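# Place cassette on gel imager glass and close drawer

## Task

Set the cassette FINISHED down on the glass inside the drawer of gel imager IM so that it sits centred within the rectangle framed by the four corner marks, with its long side along that rectangle. IM is loose: by the end it must be no more than about a finger's width from its starting spot, still standing upright and barely rotated. Close IM's drawer all the way while FINISHED stays correctly placed on the glass. Everything must stay in place without the robot holding it. Finally open the grippers and withdraw them.

## Robot and tools

ROBOT. Two six-joint arms, left_arm and right_arm, each ending in a two-finger parallel gripper with a wrist camera. Both report in one scene frame: origin on the table top midway between the arms, +x out over the table, +z up, left_arm on the +y side. The names do not refer to image sides. Base roots: left_arm at (+0.032, +0.311, 0) m, quat_wxyz (+1.000, 0, 0, +0.024); right_arm at (-0.005, -0.421, 0) m, quat_wxyz (+0.996, 0, 0, +0.092). In the gripper's own frame the fingers point along +z and close along y. The reported hand point lies between the closed finger pads, roughly 2 cm short of the fingertips; closing pushes the tips about 10 mm further along +z. Printed positions can be a little off, more so at long reach. Joint ranges (rad): waist and forearm roll and wrist roll -6.283 to 6.283, shoulder -2.304 to 2.304, elbow -4.224 to 0.061, wrist pitch -2.164 to 2.164. Load limits (N m): waist 55.8, shoulder 55.8, elbow 46.5, forearm roll 25.1, wrist pitch 17.6, wrist roll 17.6; a carried object adds to them.

THE 14-NUMBER ROW. Every motion argument is one flat list of 14 numbers covering both arms, even if only one moves: left_arm dx, dy, dz, rx, ry, rz, opening, then right_arm in the same order. The first six per arm are an offset, not a pose: a displacement in that gripper's own axes, counted from the gripper's measured pose in the most recent result that showed it (before any such result in the scene, and for later calls within the same reply, from where it actually is when the call starts). Scale: 1.0 equals 0.6 m of travel or 180 degrees of turn; values run -1 to 1. rx, ry, rz form a single rotation vector. Opening is absolute, not an offset: +1 is fully open (0.084 m), -1 fully closed. Zeros are not a pause; they steer the hand back to the pose they are counted from. An arm meant to stay still should get the offset back to its desired pose in the first call of a reply, zeros afterwards, and always its intended opening. Each step the commanded pose is cut to within 70 mm and 16 degrees of the measured one; the damped IK favours position over orientation.

TOOLS.
execute_actions: {"actions": [...], "pictures": bool}. The list holds zero or one item. Empty list: just report the state. {"rows": [[14 numbers], ...], "steps": n}: up to 15 rows and n at most 15 (default 15), each step 1/30 s; every row is an offset from the same starting pose, not from the prior row, and the last row repeats if rows run out. {"steps": n} alone (n up to 300) waits until n steps have elapsed since the last result, the time spent replying included. A rejected call does nothing.
move: {"target": [14 numbers], "speed": m/s}. Straight-line paths for both grippers to their offset targets, ending together, lasting 0.5 to 10 s (cut off at 10 s). speed 0.002 to 0.5, default 0.25; turning capped at twice that in rad/s. Openings are sent at the start. Paths ignore obstacles and the other arm; grippers lag, drift and can overshoot speed near full stretch. Faster contact and targets set deeper past a surface mean harder impacts and pushes.
wait: {"seconds": 0 to 10}; sends nothing new.
zoom_image: {"camera": "cam_left_wrist" or "cam_right_wrist", "region": [x0, y0, x1, y1]} in pixels of the latest full image, top-left origin, at most 504 by 504.
read_manual: {"section": "licences"}; licence texts only.
finished_scene: {"scene": integer}; ends and grades the current scene, irreversibly.

CAMERAS. cam_left_wrist and cam_right_wrist, both 896x504, computed from joint readings; calibration may be slightly off. Pictures come with results unless pictures is false.

READING RESULTS. The state line gives per arm end_effector_position (m), end_effector_quat_wxyz and velocities. grip_measured is the actual finger opening on the opening scale; to hold something, command clearly below it (further below squeezes harder, up to about 24 N per pad). A move result adds a move: line with the ending (done, off_target, moving, held, fault) and limits (paced = pose clipped; held = a check blocked steps, after which the arm may jump faster), plus each gripper's distance to its target. "pose unreachable" means the clearance check altered or blocked that arm's command; HELD marks blocked steps. A "Hand target" line shows where each gripper is now being driven. Joint torques are noisy, offset drive outputs. The sim keeps running while you compose a reply; after an action each arm continues only to its last clipped pose, so check and command the remainder.

AVOID. Dropping or knocking anything off the table, letting the arms collide or press each other, slamming, and hard pushes. A hand short of its target against something solid keeps pushing harder; move it away to stop. Hitting a joint load limit causes a TORQUE FAULT: the arm backs off and freezes 10 s. Long heavy holding heats motors (MOTOR HOT from 65 °C, brakes at 80 °C). Disturbances may occasionally tug held parts. Smooth, low-effort motion is preferred; the unused arm may be parked out of the way.

Each tool is called after "Call:" as name(argument=value, ...) on one line, values as JSON.

## Session

Call:
execute_actions(actions=[])

Scene clock: 0.00 s of 7600.00 s.
left_arm: end_effector_position=(+0.6519, +0.3255, +0.1810) grip_measured=+1.00 end_effector_quat_wxyz=(+0.541, +0.825, +0.149, -0.069) end_effector_velocity=(+0.000, +0.000, -0.000) end_effector_angular_velocity=(+0.001, +0.000, +0.001) | right_arm: end_effector_position=(+0.2516, -0.7724, +0.2891) grip_measured=+1.00 end_effector_quat_wxyz=(+0.011, +0.838, +0.545, +0.014) end_effector_velocity=(+0.001, -0.000, +0.000) end_effector_angular_velocity=(+0.001, -0.002, -0.002)
Joint positions: left_arm=[ 0.323 -0.965 -1.453 -1.098 -1.346  0.792  0.084] | right_arm=[-1.139 -0.088 -0.814  0.043 -0.702 -2.141  0.084]
Joint velocities: left_arm=[ 0.001 -0.    -0.     0.     0.001 -0.001  0.   ] | right_arm=[-0.    -0.001 -0.001  0.003 -0.    -0.    -0.   ]
Joint torques (N m, as the arm reports them, + toward a larger angle): no reading
Motor temperatures (°C, as the motors report them): left_arm=[21 22 24 27 27 23] | right_arm=[23 22 24 23 23 26]
Hand target (left_arm): +0.652, +0.326, +0.181; +0.541, +0.825, +0.149, -0.069
Hand target (right_arm): +0.252, -0.772, +0.289; +0.011, +0.838, +0.545, +0.014
camera_calibration (this result's frames):
cam_left_wrist: T_world_to_cam=[[0.321059, -0.374605, 0.869823, -0.205541], [-0.94553, -0.178953, 0.271934, 0.695104], [0.0537893, -0.909751, -0.411655, 0.462577], [0, 0, 0, 1]] pos_world=[0.698352, 0.468223, 0.180184]
cam_right_wrist: T_world_to_cam=[[0.9184, -0.394702, 0.0274255, -0.516946], [-0.395353, -0.918195, 0.0247768, -0.553477], [0.0154025, -0.0335978, -0.999317, 0.389659], [0, 0, 0, 1]] pos_world=[0.249942, -0.699147, 0.417284]

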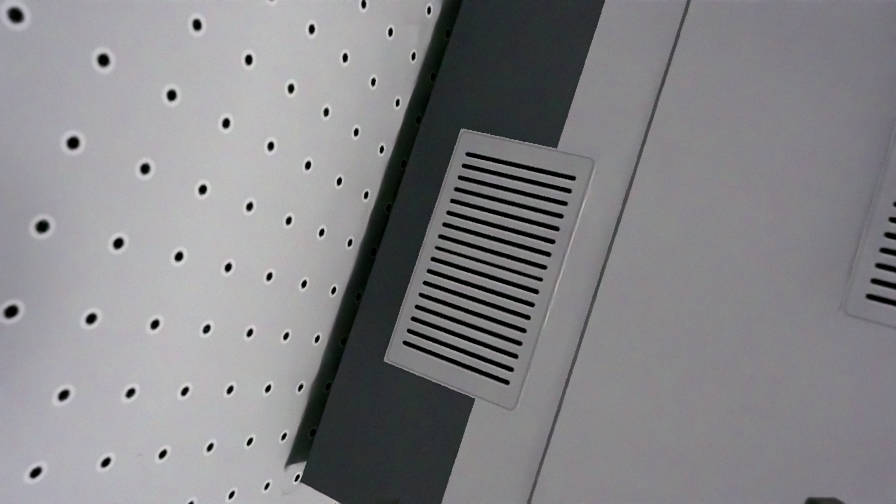

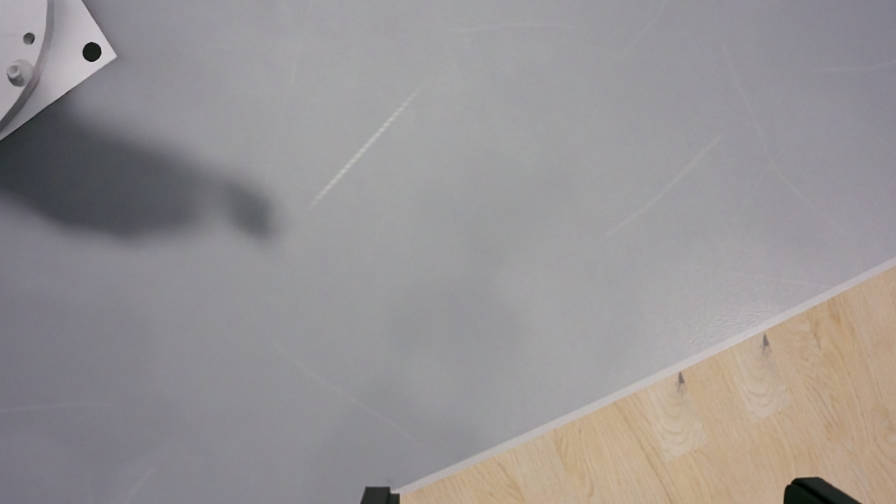

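Call:
move(target=[-0.507,0.341,-0.24,0.238,0.307,-0.34,1,0,0,0,0,0,0,1])

Call:
move(target=[-0.62,0,0,0,0,0,1,0,0,0,0,0,0,1])

Scene clock: 7.73 s of 7600.00 s.
left_arm: end_effector_position=(+0.4223, +0.3280, +0.4996) grip_measured=+1.00 end_effector_quat_wxyz=(-0.003, +0.708, +0.706, -0.000) end_effector_velocity=(-0.001, +0.000, +0.001) end_effector_angular_velocity=(+0.004, +0.001, +0.002) | right_arm: end_effector_position=(+0.2516, -0.7724, +0.2891) grip_measured=+1.00 end_effector_quat_wxyz=(+0.011, +0.838, +0.545, +0.014) end_effector_velocity=(-0.000, +0.000, +0.000) end_effector_angular_velocity=(+0.000, +0.001, -0.000)
Joint positions: left_arm=[-0.008  0.154 -1.066  0.003 -1.225 -1.529  0.084] | right_arm=[-1.139 -0.088 -0.814  0.043 -0.702 -2.141  0.084]
Joint velocities: left_arm=[-0.002  0.001 -0.002  0.004 -0.005 -0.005 -0.   ] | right_arm=[ 0.     0.     0.    -0.    -0.001  0.    -0.   ]
Joint torques (N m, as the arm reports them, + toward a larger angle): left_arm=[  0.34  17.77 -22.99   0.    -0.03   0.44] | right_arm=[ -9.76  22.24 -30.04   0.22   0.14  -0.07]
Motor temperatures (°C, as the motors report them): left_arm=[21 23 24 27 27 23] | right_arm=[23 22 24 23 23 26]
Hand target (left_arm): +0.422, +0.328, +0.500; -0.003, +0.708, +0.706, -0.000
Hand target (right_arm): +0.252, -0.772, +0.289; +0.011, +0.838, +0.545, +0.014
Off the commanded pose (left_arm): 0.002 m, 0 deg.
Off the commanded pose (right_arm): 0.000 m, 0 deg.
After step 90, 1.03 s passed at rest.
move: done
camera_calibration (this result's frames):
cam_left_wrist: T_world_to_cam=[[0.999958, -0.00201384, -0.00898641, -0.377877], [-0.00211261, -0.999937, -0.0109955, 0.404012], [-0.00896371, 0.011014, -0.999899, 0.626737], [0, 0, 0, 1]] pos_world=[0.384332, 0.396322, 0.62772]
cam_right_wrist: T_world_to_cam=[[0.9184, -0.394701, 0.0274255, -0.516946], [-0.395353, -0.918195, 0.0247767, -0.553477], [0.0154025, -0.0335977, -0.999317, 0.389659], [0, 0, 0, 1]] pos_world=[0.249942, -0.699147, 0.417284]

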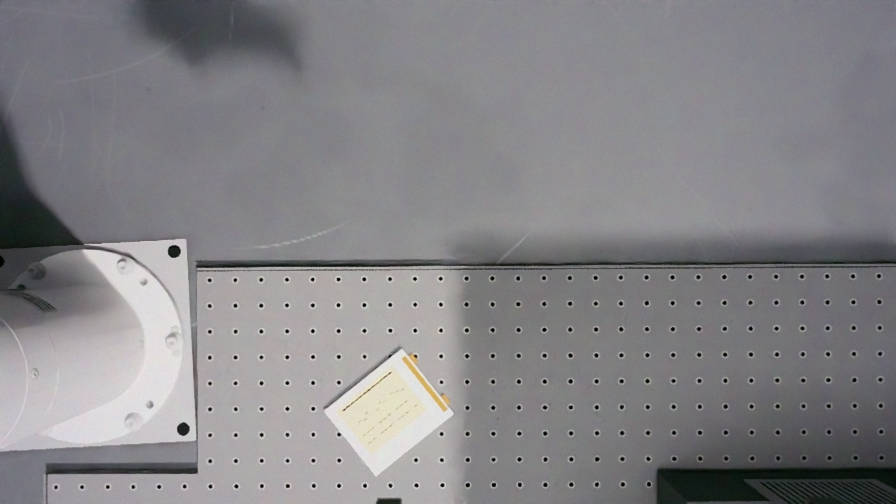

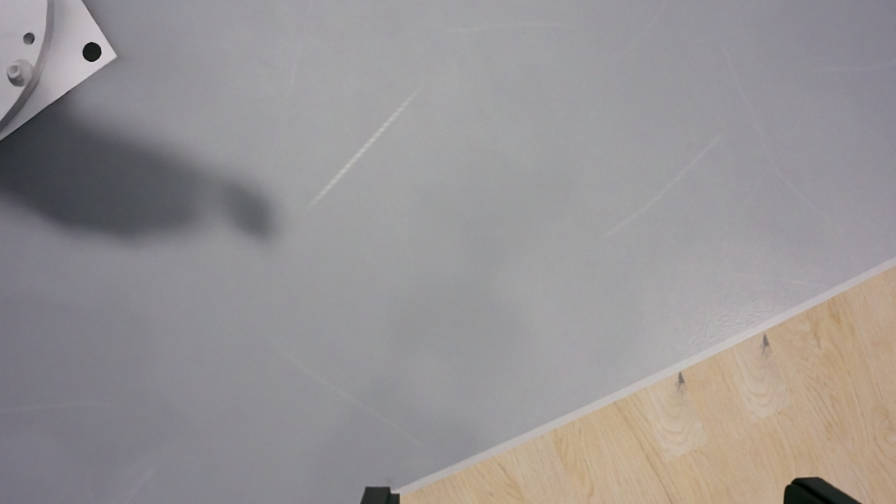

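Scene clock: 9.70 s of 7600.00 s.
left_arm: end_effector_position=(+0.4219, -0.0430, +0.4975) grip_measured=+1.00 end_effector_quat_wxyz=(-0.004, +0.708, +0.706, +0.002) end_effector_velocity=(+0.000, -0.002, -0.001) end_effector_angular_velocity=(+0.001, +0.002, +0.000) | right_arm: end_effector_position=(+0.2516, -0.7724, +0.2891) grip_measured=+1.00 end_effector_quat_wxyz=(+0.011, +0.838, +0.545, +0.014) end_effector_velocity=(+0.000, -0.001, +0.001) end_effector_angular_velocity=(-0.002, -0.000, +0.000)
Joint positions: left_arm=[-0.789 -0.2   -1.423  0.005 -1.231 -2.31   0.084] | right_arm=[-1.139 -0.088 -0.814  0.043 -0.702 -2.141  0.084]
Joint velocities: left_arm=[-0.002 -0.005 -0.003 -0.    -0.001 -0.003 -0.   ] | right_arm=[ 0.     0.001 -0.002 -0.002 -0.     0.001 -0.   ]
Joint torques (N m, as the arm reports them, + toward a larger angle): left_arm=[  0.5   27.45 -22.55  -0.19  -0.17   0.38] | right_arm=[ -9.7   22.83 -29.32   0.28   0.13  -0.04]
Motor temperatures (°C, as the motors report them): left_arm=[21 23 24 27 27 23] | right_arm=[23 22 24 23 23 26]
Hand target (left_arm): +0.422, -0.043, +0.497; -0.005, +0.708, +0.706, +0.002
Hand target (right_arm): +0.252, -0.772, +0.289; +0.011, +0.838, +0.545, +0.014
Off the commanded pose (left_arm): 0.002 m, 0 deg.
Off the commanded pose (right_arm): 0.000 m, 0 deg.
move: done
camera_calibration (this result's frames):
cam_left_wrist: T_world_to_cam=[[0.999969, -0.00172584, -0.00766767, -0.378892], [-0.00185796, -0.999849, -0.0172578, 0.0360251], [-0.00763673, 0.0172715, -0.999822, 0.628404], [0, 0, 0, 1]] pos_world=[0.383746, 0.0245123, 0.626009]
cam_right_wrist: T_world_to_cam=[[0.9184, -0.394701, 0.0274253, -0.516946], [-0.395353, -0.918195, 0.0247767, -0.553477], [0.0154024, -0.0335976, -0.999317, 0.389659], [0, 0, 0, 1]] pos_world=[0.249942, -0.699147, 0.417284]

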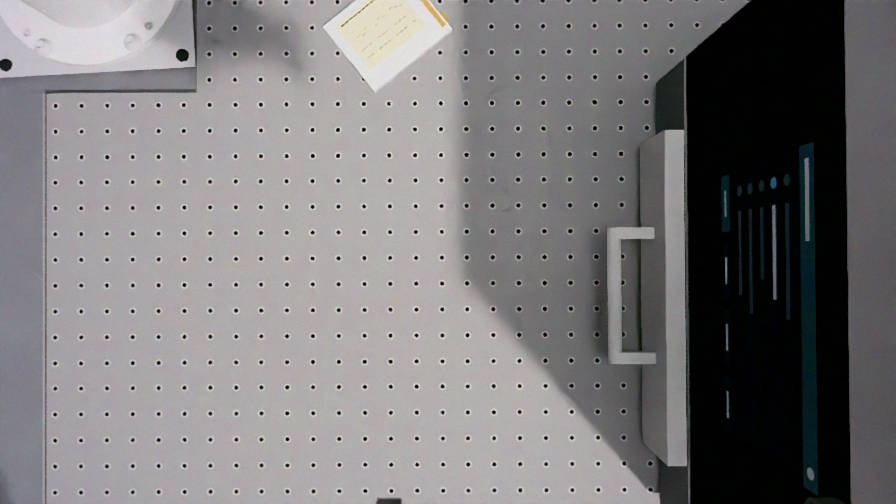

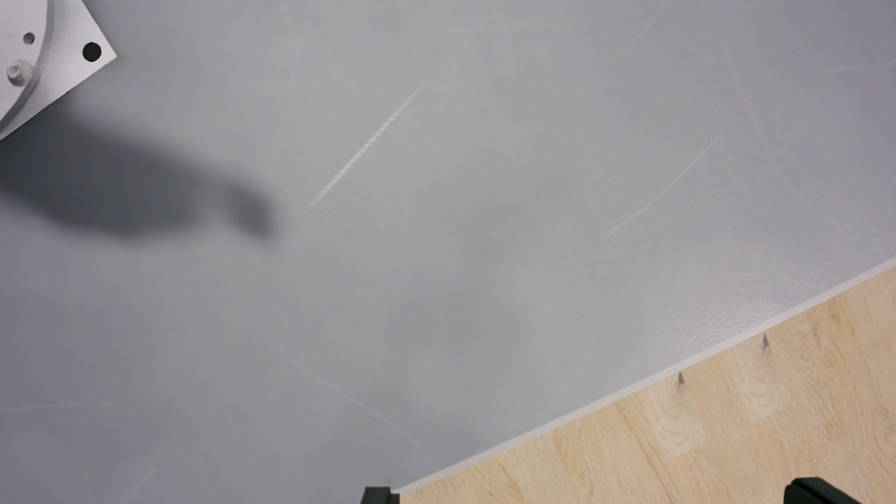

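Call:
move(target=[0.055,0.11,0.6275,-0.205,0,0,-0.15,0,0,0,0,0,0,1])

Scene clock: 18.67 s of 7600.00 s.
left_arm: end_effector_position=(+0.4889, -0.0063, +0.1221) grip_measured=-0.16 end_effector_quat_wxyz=(+0.220, +0.672, +0.669, +0.228) end_effector_velocity=(+0.000, +0.000, +0.000) end_effector_angular_velocity=(-0.006, -0.007, -0.003) | right_arm: end_effector_position=(+0.2516, -0.7724, +0.2891) grip_measured=+1.00 end_effector_quat_wxyz=(+0.011, +0.838, +0.545, +0.014) end_effector_velocity=(-0.000, +0.000, +0.000) end_effector_angular_velocity=(+0.001, -0.001, -0.003)
Joint positions: left_arm=[-0.85  -0.544 -0.775  2.032 -0.511 -4.345  0.037] | right_arm=[-1.139 -0.088 -0.814  0.043 -0.702 -2.141  0.084]
Joint velocities: left_arm=[ 0.001  0.     0.005  0.025 -0.006 -0.024 -0.   ] | right_arm=[-0.001  0.     0.     0.002 -0.     0.001 -0.   ]
Joint torques (N m, as the arm reports them, + toward a larger angle): left_arm=[ -0.58  30.29 -16.03  -0.48  -0.74   0.48] | right_arm=[ -8.67  22.4  -29.55   0.56   0.26  -0.07]
Motor temperatures (°C, as the motors report them): left_arm=[21 23 25 27 27 23] | right_arm=[23 22 24 23 23 26]
Hand target (left_arm): +0.489, -0.006, +0.122; +0.220, +0.672, +0.669, +0.228
Hand target (right_arm): +0.252, -0.772, +0.289; +0.011, +0.838, +0.545, +0.014
Off the commanded pose (left_arm): 0.002 m, 0 deg.
Off the commanded pose (right_arm): 0.000 m, 0 deg.
After step 90, 3.40 s passed at rest.
move: done
camera_calibration (this result's frames):
cam_left_wrist: T_world_to_cam=[[0.801998, -0.00612632, 0.597295, -0.425778], [0.00526531, -0.999836, -0.0173249, 0.0628577], [0.597303, 0.0170395, -0.801835, -0.067036], [0, 0, 0, 1]] pos_world=[0.381183, 0.0613812, 0.201652]
cam_right_wrist: T_world_to_cam=[[0.9184, -0.394701, 0.0274253, -0.516945], [-0.395353, -0.918195, 0.0247767, -0.553477], [0.0154023, -0.0335976, -0.999317, 0.389659], [0, 0, 0, 1]] pos_world=[0.249942, -0.699147, 0.417284]

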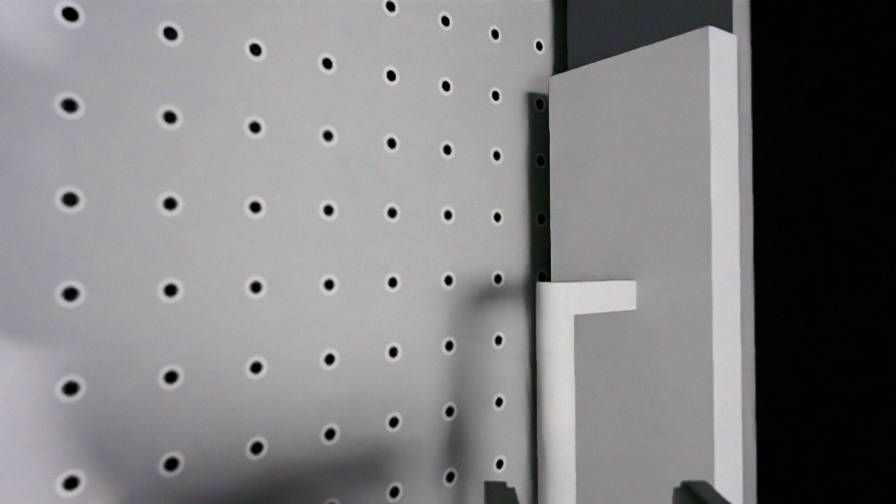

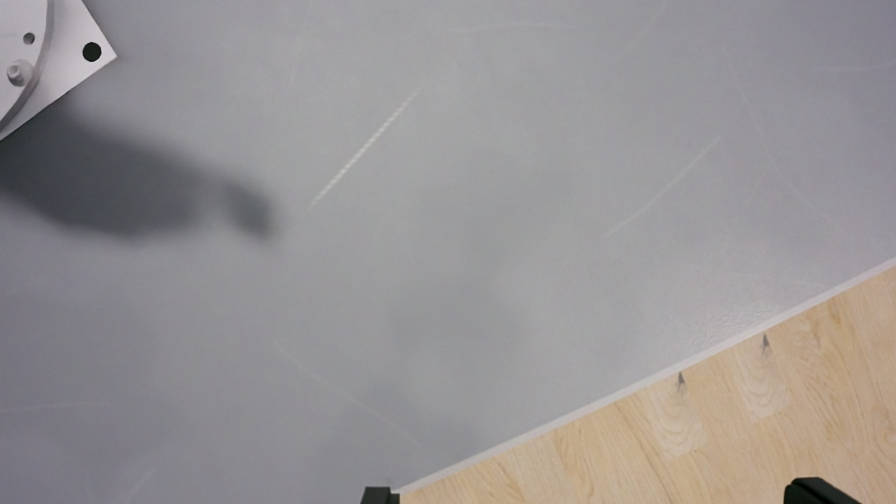

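Call:
move(target=[-0.008,-0.004,0.095,0,0,0,-0.15,0,0,0,0,0,0,1], speed=0.08)

Call:
move(target=[0,-0.04,-0.03,0,0,0,-0.66,0,0,0,0,0,0,1], speed=0.025)

Call:
move(target=[0,-0.21,-0.156,0,0,0,-0.66,0,0,0,0,0,0,1], speed=0.05)

Call:
move(target=[0,0.003,-0.14,0,0,0,-0.15,0,0,0,0,0,0,1], speed=0.1)

Scene clock: 31.10 s of 7600.00 s.
left_arm: end_effector_position=(+0.5211, -0.0110, +0.0754) grip_measured=-0.16 end_effector_quat_wxyz=(+0.220, +0.672, +0.669, +0.228) end_effector_velocity=(+0.001, +0.000, -0.001) end_effector_angular_velocity=(+0.000, +0.000, +0.001) | right_arm: end_effector_position=(+0.2516, -0.7724, +0.2891) grip_measured=+1.00 end_effector_quat_wxyz=(+0.011, +0.838, +0.545, +0.014) end_effector_velocity=(+0.000, -0.001, +0.001) end_effector_angular_velocity=(-0.001, -0.000, +0.000)
Joint positions: left_arm=[-0.808 -0.694 -0.869  2.165 -0.531 -4.45   0.037] | right_arm=[-1.139 -0.088 -0.814  0.043 -0.702 -2.141  0.084]
Joint velocities: left_arm=[ 0.001 -0.003 -0.002  0.002 -0.    -0.002  0.   ] | right_arm=[-0.001  0.001 -0.002 -0.001 -0.001 -0.     0.   ]
Joint torques (N m, as the arm reports them, + toward a larger angle): left_arm=[  1.65  32.07 -14.47  -0.84  -0.8    0.42] | right_arm=[ -8.42  21.64 -29.69   0.5    0.14  -0.1 ]
Motor temperatures (°C, as the motors report them): left_arm=[21 23 25 27 27 23] | right_arm=[23 22 25 23 23 26]
Hand target (left_arm): +0.521, -0.011, +0.075; +0.220, +0.672, +0.669, +0.228
Hand target (right_arm): +0.252, -0.772, +0.289; +0.011, +0.838, +0.545, +0.014
Off the commanded pose (left_arm): 0.000 m, 0 deg.
Off the commanded pose (right_arm): 0.000 m, 0 deg.
After step 90, 8.37 s passed at rest.
move: done
camera_calibration (this result's frames):
cam_left_wrist: T_world_to_cam=[[0.801929, -0.00591862, 0.59739, -0.423745], [0.00518331, -0.999844, -0.0168639, 0.0572734], [0.597397, 0.0166201, -0.801774, -0.123749], [0, 0, 0, 1]] pos_world=[0.413444, 0.0568132, 0.154888]
cam_right_wrist: T_world_to_cam=[[0.9184, -0.394701, 0.0274252, -0.516945], [-0.395353, -0.918195, 0.0247767, -0.553477], [0.0154023, -0.0335976, -0.999317, 0.389659], [0, 0, 0, 1]] pos_world=[0.249942, -0.699147, 0.417284]

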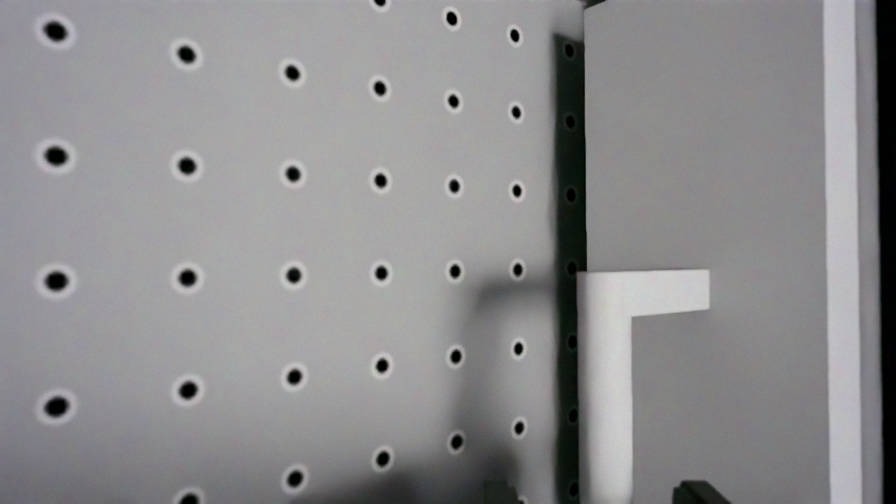

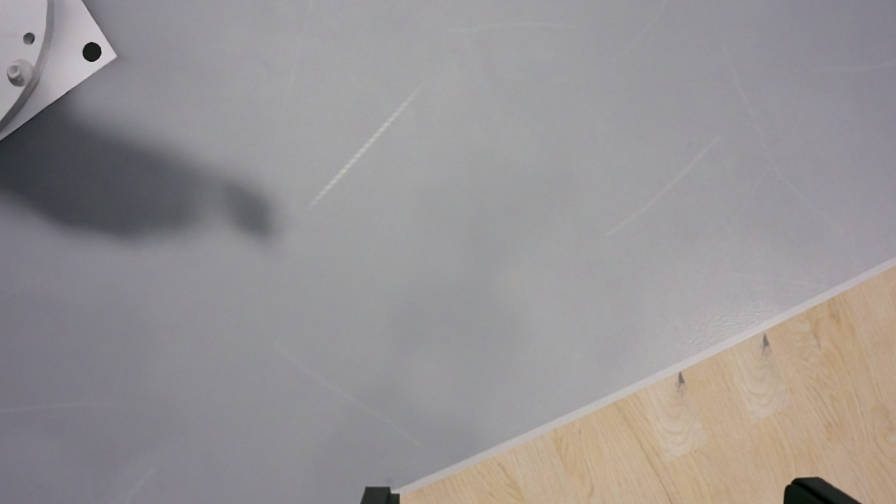

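Scene clock: 32.57 s of 7600.00 s.
left_arm: end_effector_position=(+0.4913, -0.0109, +0.0754) grip_measured=-0.68 end_effector_quat_wxyz=(+0.220, +0.672, +0.669, +0.228) end_effector_velocity=(-0.000, -0.001, +0.000) end_effector_angular_velocity=(-0.001, -0.002, -0.001) | right_arm: end_effector_position=(+0.2516, -0.7724, +0.2891) grip_measured=+1.00 end_effector_quat_wxyz=(+0.011, +0.838, +0.545, +0.014) end_effector_velocity=(+0.001, -0.000, +0.000) end_effector_angular_velocity=(-0.001, -0.001, +0.000)
Joint positions: left_arm=[-0.853 -0.665 -0.809  2.157 -0.556 -4.494  0.014] | right_arm=[-1.139 -0.088 -0.814  0.043 -0.702 -2.141  0.084]
Joint velocities: left_arm=[-0.002  0.001 -0.    -0.    -0.001 -0.001 -0.   ] | right_arm=[ 0.001  0.001 -0.     0.     0.001  0.001  0.   ]
Joint torques (N m, as the arm reports them, + toward a larger angle): left_arm=[  0.22  31.76 -13.44  -0.57  -0.48   0.47] | right_arm=[ -9.04  22.7  -29.87   0.65   0.17   0.  ]
Motor temperatures (°C, as the motors report them): left_arm=[21 23 25 27 27 23] | right_arm=[23 22 25 23 23 26]
Hand target (left_arm): +0.491, -0.011, +0.075; +0.220, +0.672, +0.669, +0.228
Hand target (right_arm): +0.252, -0.772, +0.289; +0.011, +0.838, +0.545, +0.014
Off the commanded pose (left_arm): 0.000 m, 0 deg.
Off the commanded pose (right_arm): 0.000 m, 0 deg.
move: done
camera_calibration (this result's frames):
cam_left_wrist: T_world_to_cam=[[0.801783, -0.00605763, 0.597585, -0.399778], [0.00515176, -0.999841, -0.0170474, 0.0575563], [0.597594, 0.0167469, -0.801624, -0.106029], [0, 0, 0, 1]] pos_world=[0.383601, 0.0569011, 0.154888]
cam_right_wrist: T_world_to_cam=[[0.9184, -0.394701, 0.0274254, -0.516946], [-0.395353, -0.918195, 0.0247767, -0.553477], [0.0154025, -0.0335976, -0.999317, 0.389659], [0, 0, 0, 1]] pos_world=[0.249942, -0.699147, 0.417284]

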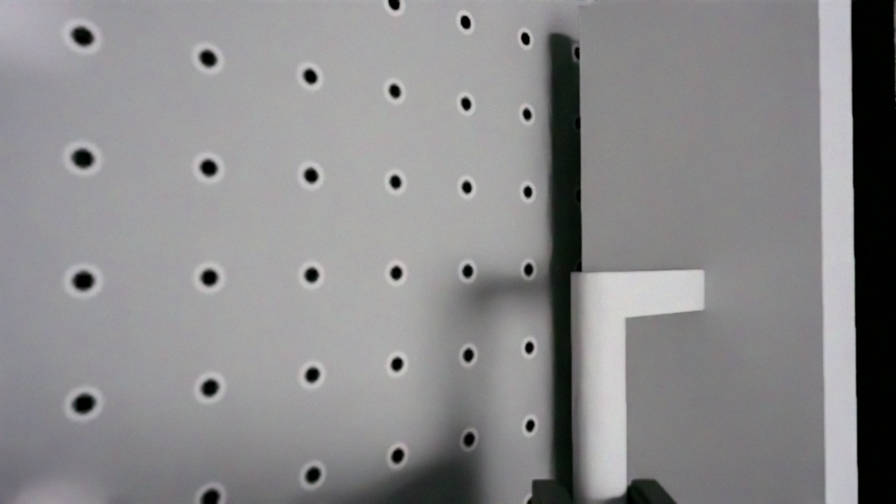

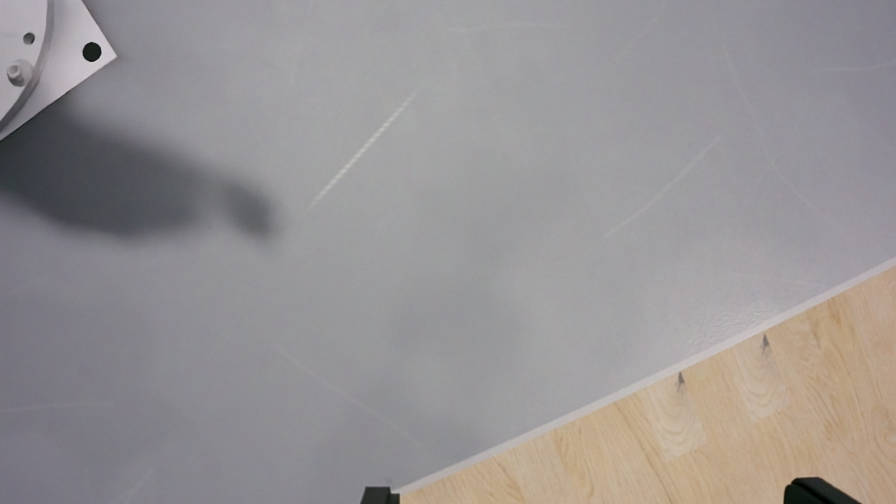

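Scene clock: 36.03 s of 7600.00 s.
left_arm: end_effector_position=(+0.3350, -0.0101, +0.0745) grip_measured=-0.68 end_effector_quat_wxyz=(+0.220, +0.672, +0.669, +0.229) end_effector_velocity=(+0.002, -0.002, +0.002) end_effector_angular_velocity=(-0.005, -0.008, +0.000) | right_arm: end_effector_position=(+0.2516, -0.7724, +0.2891) grip_measured=+1.00 end_effector_quat_wxyz=(+0.011, +0.838, +0.545, +0.014) end_effector_velocity=(+0.000, -0.001, +0.001) end_effector_angular_velocity=(-0.001, +0.000, +0.001)
Joint positions: left_arm=[-1.171 -0.559 -0.565  1.995 -0.644 -4.682  0.014] | right_arm=[-1.139 -0.088 -0.814  0.043 -0.702 -2.141  0.084]
Joint velocities: left_arm=[-0.002  0.002 -0.003 -0.001 -0.006 -0.001  0.   ] | right_arm=[ 0.    -0.    -0.002 -0.002 -0.001  0.     0.   ]
Joint torques (N m, as the arm reports them, + toward a larger angle): left_arm=[  0.5   27.77 -11.16  -0.69  -0.84   0.43] | right_arm=[ -9.19  22.51 -29.64   0.44   0.2   -0.03]
Motor temperatures (°C, as the motors report them): left_arm=[21 23 25 27 27 23] | right_arm=[23 22 25 23 23 26]
Hand target (left_arm): +0.335, -0.010, +0.075; +0.221, +0.672, +0.669, +0.229
Hand target (right_arm): +0.252, -0.772, +0.289; +0.011, +0.838, +0.545, +0.014
Off the commanded pose (left_arm): 0.001 m, 0 deg.
Off the commanded pose (right_arm): 0.000 m, 0 deg.
move: done
camera_calibration (this result's frames):
cam_left_wrist: T_world_to_cam=[[0.801252, -0.00707886, 0.598286, -0.273734], [0.00500125, -0.999816, -0.0185276, 0.0593123], [0.598307, 0.0178375, -0.801069, -0.0136035], [0, 0, 0, 1]] pos_world=[0.227173, 0.0576063, 0.153973]
cam_right_wrist: T_world_to_cam=[[0.9184, -0.394701, 0.0274254, -0.516946], [-0.395353, -0.918195, 0.0247767, -0.553477], [0.0154025, -0.0335977, -0.999317, 0.389659], [0, 0, 0, 1]] pos_world=[0.249942, -0.699147, 0.417284]

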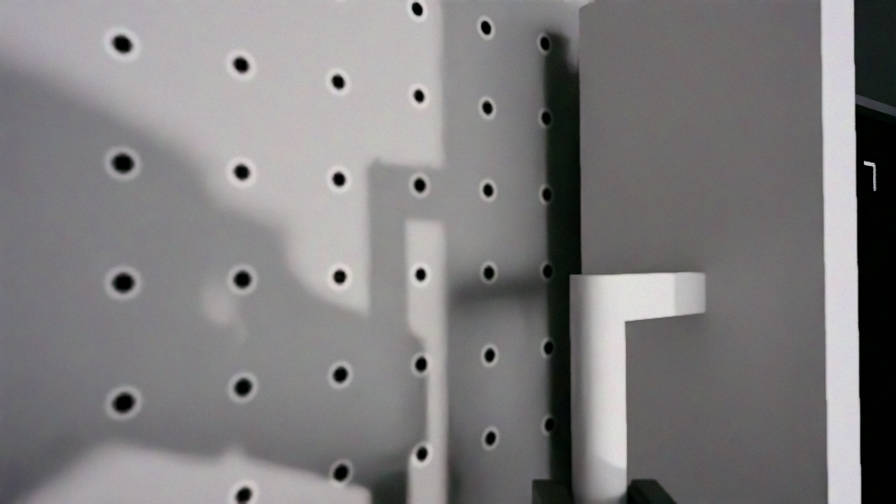

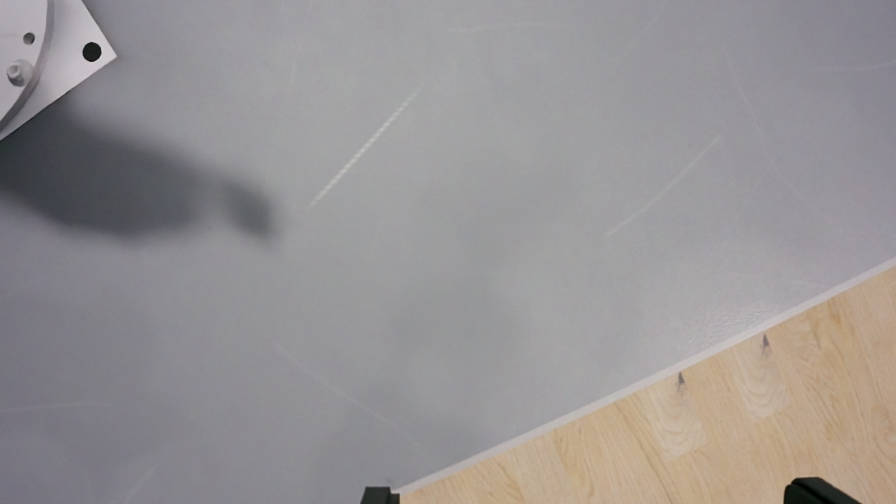

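Scene clock: 37.27 s of 7600.00 s.
left_arm: end_effector_position=(+0.2862, -0.0104, +0.1423) grip_measured=-0.16 end_effector_quat_wxyz=(+0.220, +0.672, +0.669, +0.229) end_effector_velocity=(-0.000, -0.000, +0.001) end_effector_angular_velocity=(+0.001, -0.000, +0.000) | right_arm: end_effector_position=(+0.2516, -0.7724, +0.2891) grip_measured=+1.00 end_effector_quat_wxyz=(+0.011, +0.838, +0.545, +0.014) end_effector_velocity=(-0.000, +0.000, -0.001) end_effector_angular_velocity=(+0.000, +0.002, +0.002)
Joint positions: left_arm=[-1.301 -0.325 -0.488  1.652 -0.615 -4.419  0.037] | right_arm=[-1.139 -0.088 -0.814  0.043 -0.702 -2.141  0.084]
Joint velocities: left_arm=[-0.002  0.003 -0.001 -0.009 -0.     0.008  0.   ] | right_arm=[ 0.001 -0.     0.001 -0.002  0.001 -0.001 -0.   ]
Joint torques (N m, as the arm reports them, + toward a larger angle): left_arm=[ -0.35  24.82 -13.89  -0.48  -0.86   0.46] | right_arm=[ -9.33  22.42 -30.07   0.63   0.2   -0.01]
Motor temperatures (°C, as the motors report them): left_arm=[21 23 25 27 27 23] | right_arm=[23 22 25 23 23 26]
Hand target (left_arm): +0.286, -0.010, +0.142; +0.220, +0.672, +0.669, +0.229
Hand target (right_arm): +0.252, -0.772, +0.289; +0.011, +0.838, +0.545, +0.014
Off the commanded pose (left_arm): 0.001 m, 0 deg.
Off the commanded pose (right_arm): 0.000 m, 0 deg.
move: done
camera_calibration (this result's frames):
cam_left_wrist: T_world_to_cam=[[0.801, -0.00741973, 0.598619, -0.275246], [0.00520228, -0.999799, -0.0193533, 0.0605532], [0.598642, 0.0186162, -0.8008, 0.0697628], [0, 0, 0, 1]] pos_world=[0.178394, 0.0572, 0.221805]
cam_right_wrist: T_world_to_cam=[[0.9184, -0.394701, 0.0274252, -0.516945], [-0.395353, -0.918195, 0.0247767, -0.553477], [0.0154023, -0.0335975, -0.999317, 0.389659], [0, 0, 0, 1]] pos_world=[0.249942, -0.699147, 0.417284]

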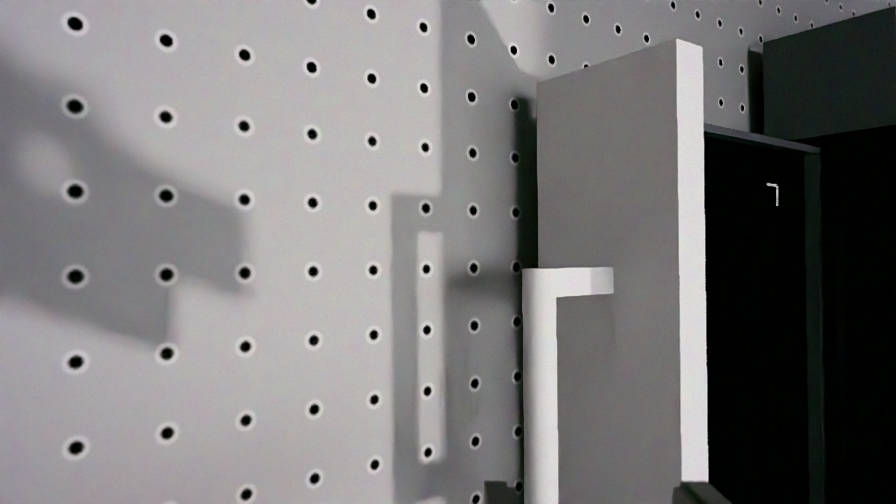

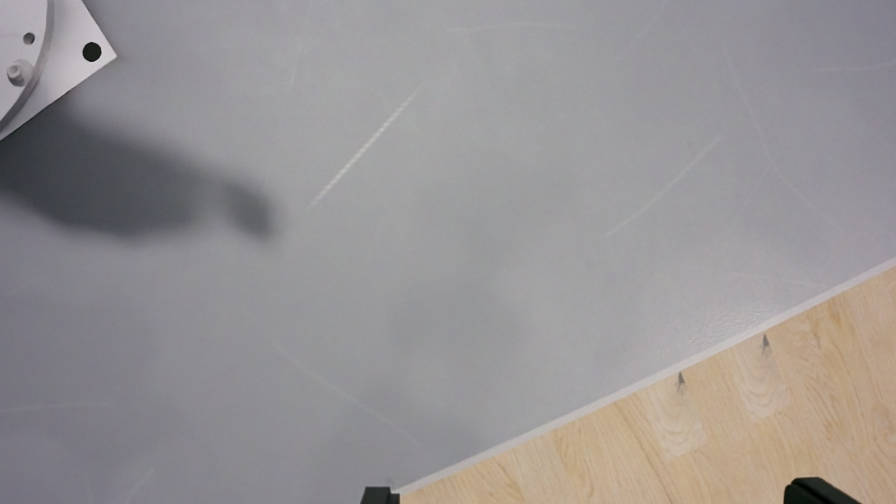

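Call:
move(target=[0.335,0.097,-0.06,0.2058,-0.004,-0.001,1,0,0,0,0,0,0,1])

Call:
move(target=[0,0,0,0,0,0.2855,1,0,0,0,0,0,0,1], speed=0.4)

Scene clock: 44.93 s of 7600.00 s.
left_arm: end_effector_position=(+0.3089, +0.1883, +0.2070) grip_measured=+1.00 end_effector_quat_wxyz=(-0.001, +0.708, +0.706, -0.004) end_effector_velocity=(-0.001, +0.000, -0.000) end_effector_angular_velocity=(-0.004, +0.006, -0.001) | right_arm: end_effector_position=(+0.2516, -0.7724, +0.2891) grip_measured=+1.00 end_effector_quat_wxyz=(+0.011, +0.838, +0.545, +0.014) end_effector_velocity=(-0.001, +0.001, -0.001) end_effector_angular_velocity=(+0.002, +0.003, +0.001)
Joint positions: left_arm=[-0.462  0.083 -0.419 -0.014 -0.507 -1.969  0.084] | right_arm=[-1.139 -0.088 -0.814  0.043 -0.702 -2.141  0.084]
Joint velocities: left_arm=[ 0.005 -0.002 -0.    -0.013 -0.003  0.018  0.   ] | right_arm=[-0.001 -0.001  0.002 -0.002 -0.001 -0.001  0.   ]
Joint torques (N m, as the arm reports them, + toward a larger angle): left_arm=[  0.48  16.87 -18.38  -0.38   0.01   0.23] | right_arm=[ -9.51  22.62 -29.59   0.52   0.16  -0.06]
Motor temperatures (°C, as the motors report them): left_arm=[21 23 25 27 27 23] | right_arm=[23 22 25 23 23 26]
Hand target (left_arm): +0.309, +0.188, +0.207; -0.001, +0.708, +0.706, -0.004
Hand target (right_arm): +0.252, -0.772, +0.289; +0.011, +0.838, +0.545, +0.014
Off the commanded pose (left_arm): 0.003 m, 1 deg.
Off the commanded pose (right_arm): 0.000 m, 0 deg.
After step 90, 2.23 s passed at rest.
move: done; limits=paced
camera_calibration (this result's frames):
cam_left_wrist: T_world_to_cam=[[0.999929, -0.00164828, -0.0118165, -0.266851], [-0.00169394, -0.999991, -0.00385517, 0.259282], [-0.01181, 0.00387491, -0.999923, 0.336855], [0, 0, 0, 1]] pos_world=[0.271249, 0.257535, 0.334676]
cam_right_wrist: T_world_to_cam=[[0.9184, -0.394701, 0.0274251, -0.516945], [-0.395353, -0.918195, 0.0247766, -0.553477], [0.0154023, -0.0335974, -0.999317, 0.389659], [0, 0, 0, 1]] pos_world=[0.249942, -0.699147, 0.417284]

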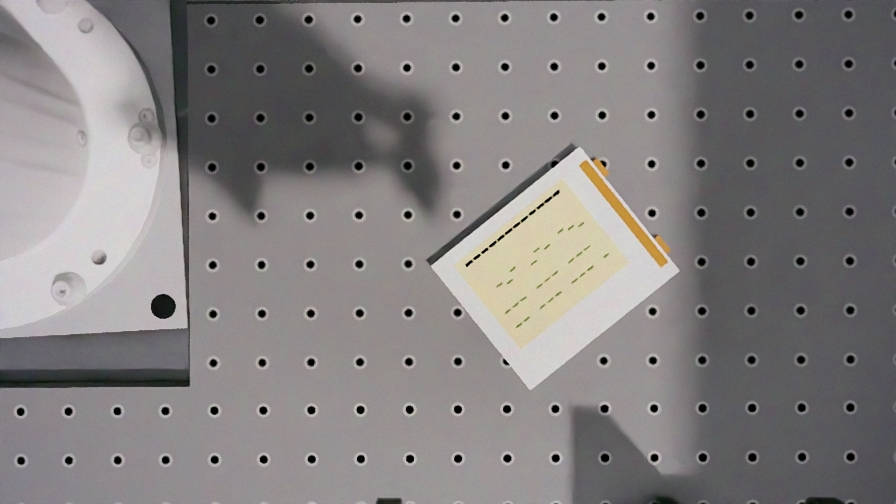

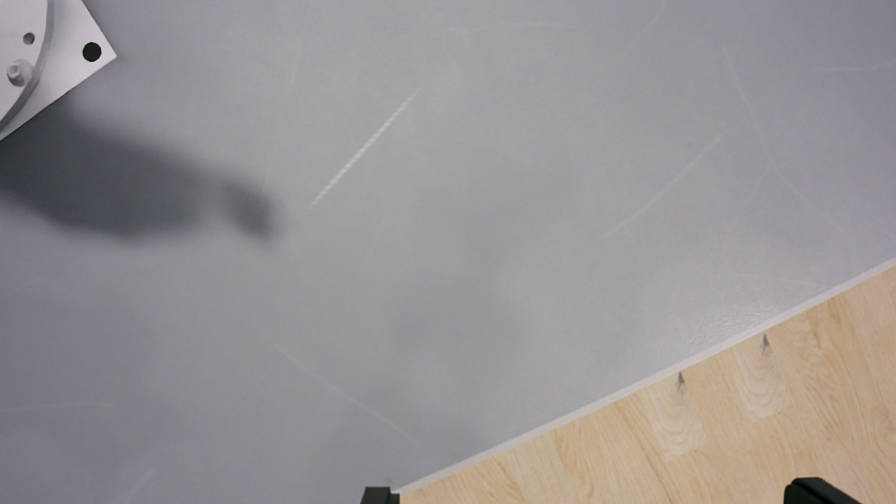

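Scene clock: 46.57 s of 7600.00 s.
left_arm: end_effector_position=(+0.3089, +0.1883, +0.2070) grip_measured=+1.00 end_effector_quat_wxyz=(+0.001, +0.944, +0.330, -0.004) end_effector_velocity=(+0.000, -0.000, -0.000) end_effector_angular_velocity=(-0.004, +0.001, -0.007) | right_arm: end_effector_position=(+0.2516, -0.7724, +0.2891) grip_measured=+1.00 end_effector_quat_wxyz=(+0.011, +0.838, +0.545, +0.014) end_effector_velocity=(+0.000, +0.000, -0.001) end_effector_angular_velocity=(+0.000, -0.000, -0.000)
Joint positions: left_arm=[-0.462  0.083 -0.419 -0.013 -0.507 -1.074  0.084] | right_arm=[-1.139 -0.088 -0.814  0.043 -0.702 -2.141  0.084]
Joint velocities: left_arm=[ 0.003 -0.    -0.    -0.009  0.001  0.018 -0.   ] | right_arm=[ 0.    -0.001  0.     0.001  0.001 -0.     0.   ]
Joint torques (N m, as the arm reports them, + toward a larger angle): left_arm=[  0.1   17.23 -18.68  -0.52  -0.11   0.3 ] | right_arm=[ -8.71  22.51 -29.77   0.46   0.19  -0.03]
Motor temperatures (°C, as the motors report them): left_arm=[21 23 25 27 27 23] | right_arm=[23 22 25 23 23 26]
Hand target (left_arm): +0.309, +0.188, +0.207; +0.001, +0.944, +0.329, -0.004
Hand target (right_arm): +0.252, -0.772, +0.289; +0.011, +0.838, +0.545, +0.014
Off the commanded pose (left_arm): 0.000 m, 0 deg.
Off the commanded pose (right_arm): 0.000 m, 0 deg.
move: done
camera_calibration (this result's frames):
cam_left_wrist: T_world_to_cam=[[0.623139, -0.782088, -0.00602499, -0.0047057], [-0.782102, -0.62315, -0.0000501097, 0.428592], [-0.00371528, 0.00474339, -0.999982, 0.334203], [0, 0, 0, 1]] pos_world=[0.339377, 0.261812, 0.33419]
cam_right_wrist: T_world_to_cam=[[0.9184, -0.394701, 0.0274252, -0.516945], [-0.395352, -0.918195, 0.0247766, -0.553477], [0.0154024, -0.0335975, -0.999317, 0.389659], [0, 0, 0, 1]] pos_world=[0.249942, -0.699147, 0.417284]

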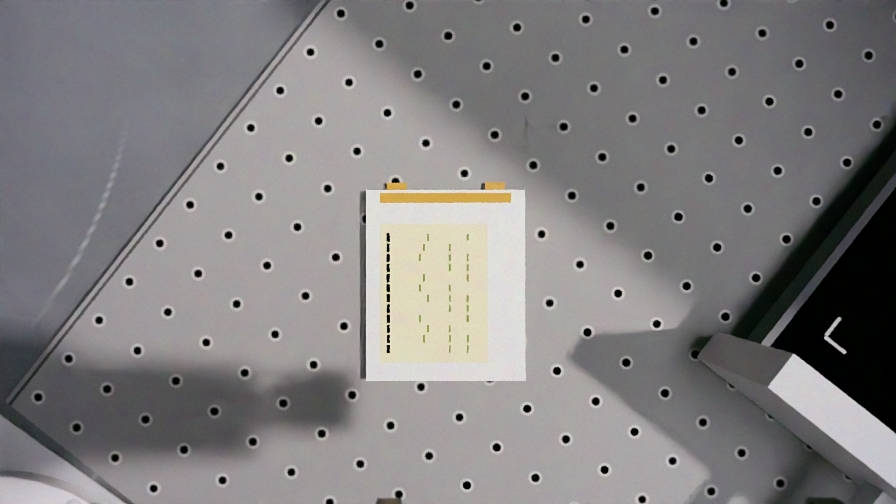

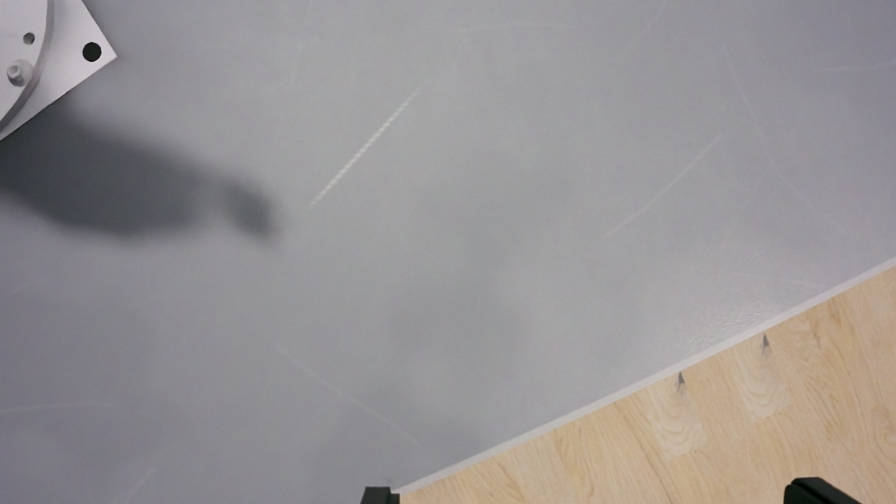

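Call:
move(target=[0.087,-0.06,0.268,0,0.0025,0,1,0,0,0,0,0,0,1], speed=0.15)

Scene clock: 51.70 s of 7600.00 s.
left_arm: end_effector_position=(+0.3266, +0.2477, +0.0467) grip_measured=+1.00 end_effector_quat_wxyz=(-0.000, +0.944, +0.330, -0.000) end_effector_velocity=(-0.001, +0.001, -0.002) end_effector_angular_velocity=(+0.000, +0.002, +0.000) | right_arm: end_effector_position=(+0.2516, -0.7724, +0.2891) grip_measured=+1.00 end_effector_quat_wxyz=(+0.011, +0.838, +0.545, +0.014) end_effector_velocity=(-0.000, -0.000, +0.000) end_effector_angular_velocity=(-0.001, +0.001, +0.001)
Joint positions: left_arm=[-0.261 -0.421 -0.403  0.02   0.018 -0.905  0.084] | right_arm=[-1.139 -0.088 -0.814  0.043 -0.702 -2.141  0.084]
Joint velocities: left_arm=[ 0.002 -0.005 -0.    -0.011  0.004  0.012  0.   ] | right_arm=[-0.     0.     0.    -0.001  0.     0.     0.   ]
Joint torques (N m, as the arm reports them, + toward a larger angle): left_arm=[ 1.65 24.37 -9.31 -0.6   0.02  0.29] | right_arm=[ -9.07  22.68 -30.08   0.49   0.17  -0.05]
Motor temperatures (°C, as the motors report them): left_arm=[21 23 25 27 27 23] | right_arm=[23 23 25 23 23 26]
Hand target (left_arm): +0.326, +0.248, +0.046; -0.000, +0.944, +0.330, -0.001
Hand target (right_arm): +0.252, -0.772, +0.289; +0.011, +0.838, +0.545, +0.014
Off the commanded pose (left_arm): 0.001 m, 0 deg.
Off the commanded pose (right_arm): 0.000 m, 0 deg.
After step 90, 0.53 s passed at rest.
move: done
camera_calibration (this result's frames):
cam_left_wrist: T_world_to_cam=[[0.623282, -0.781982, -0.00488007, 0.029667], [-0.781993, -0.623246, -0.00722153, 0.479749], [0.00260562, 0.00831723, -0.999962, 0.170756], [0, 0, 0, 1]] pos_world=[0.356225, 0.320781, 0.174359]
cam_right_wrist: T_world_to_cam=[[0.9184, -0.394701, 0.0274253, -0.516945], [-0.395352, -0.918195, 0.0247766, -0.553477], [0.0154024, -0.0335975, -0.999317, 0.389659], [0, 0, 0, 1]] pos_world=[0.249942, -0.699147, 0.417284]

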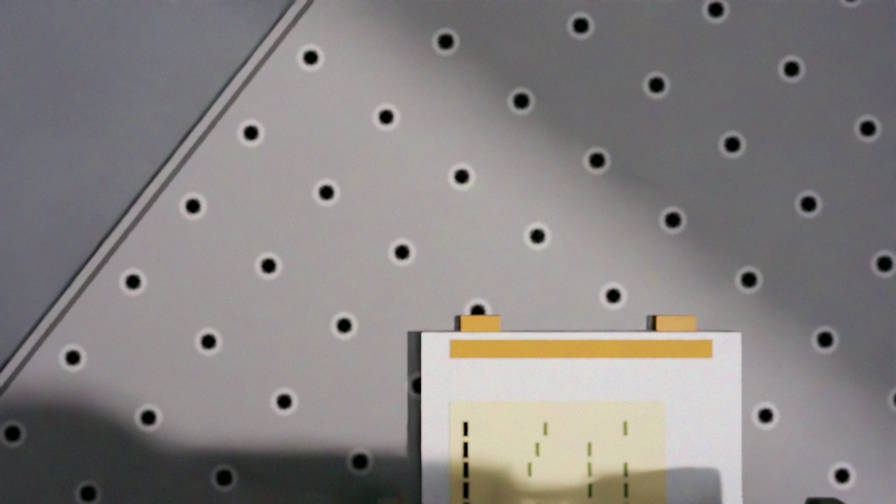

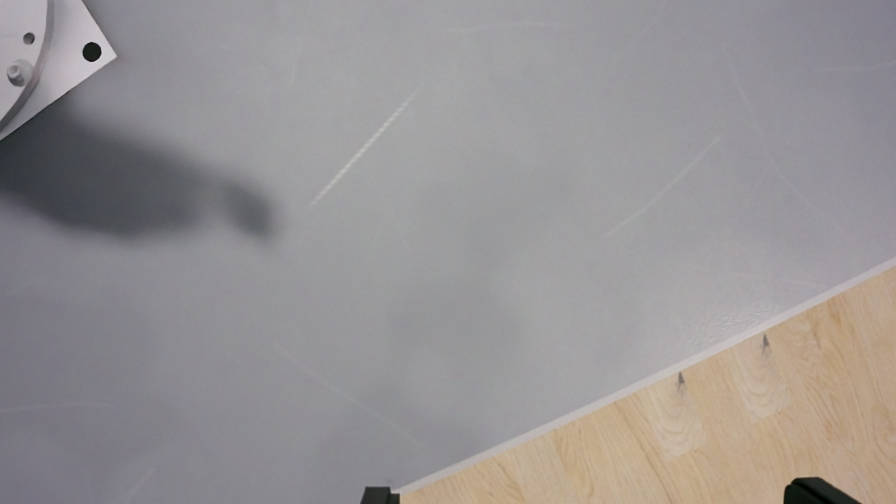

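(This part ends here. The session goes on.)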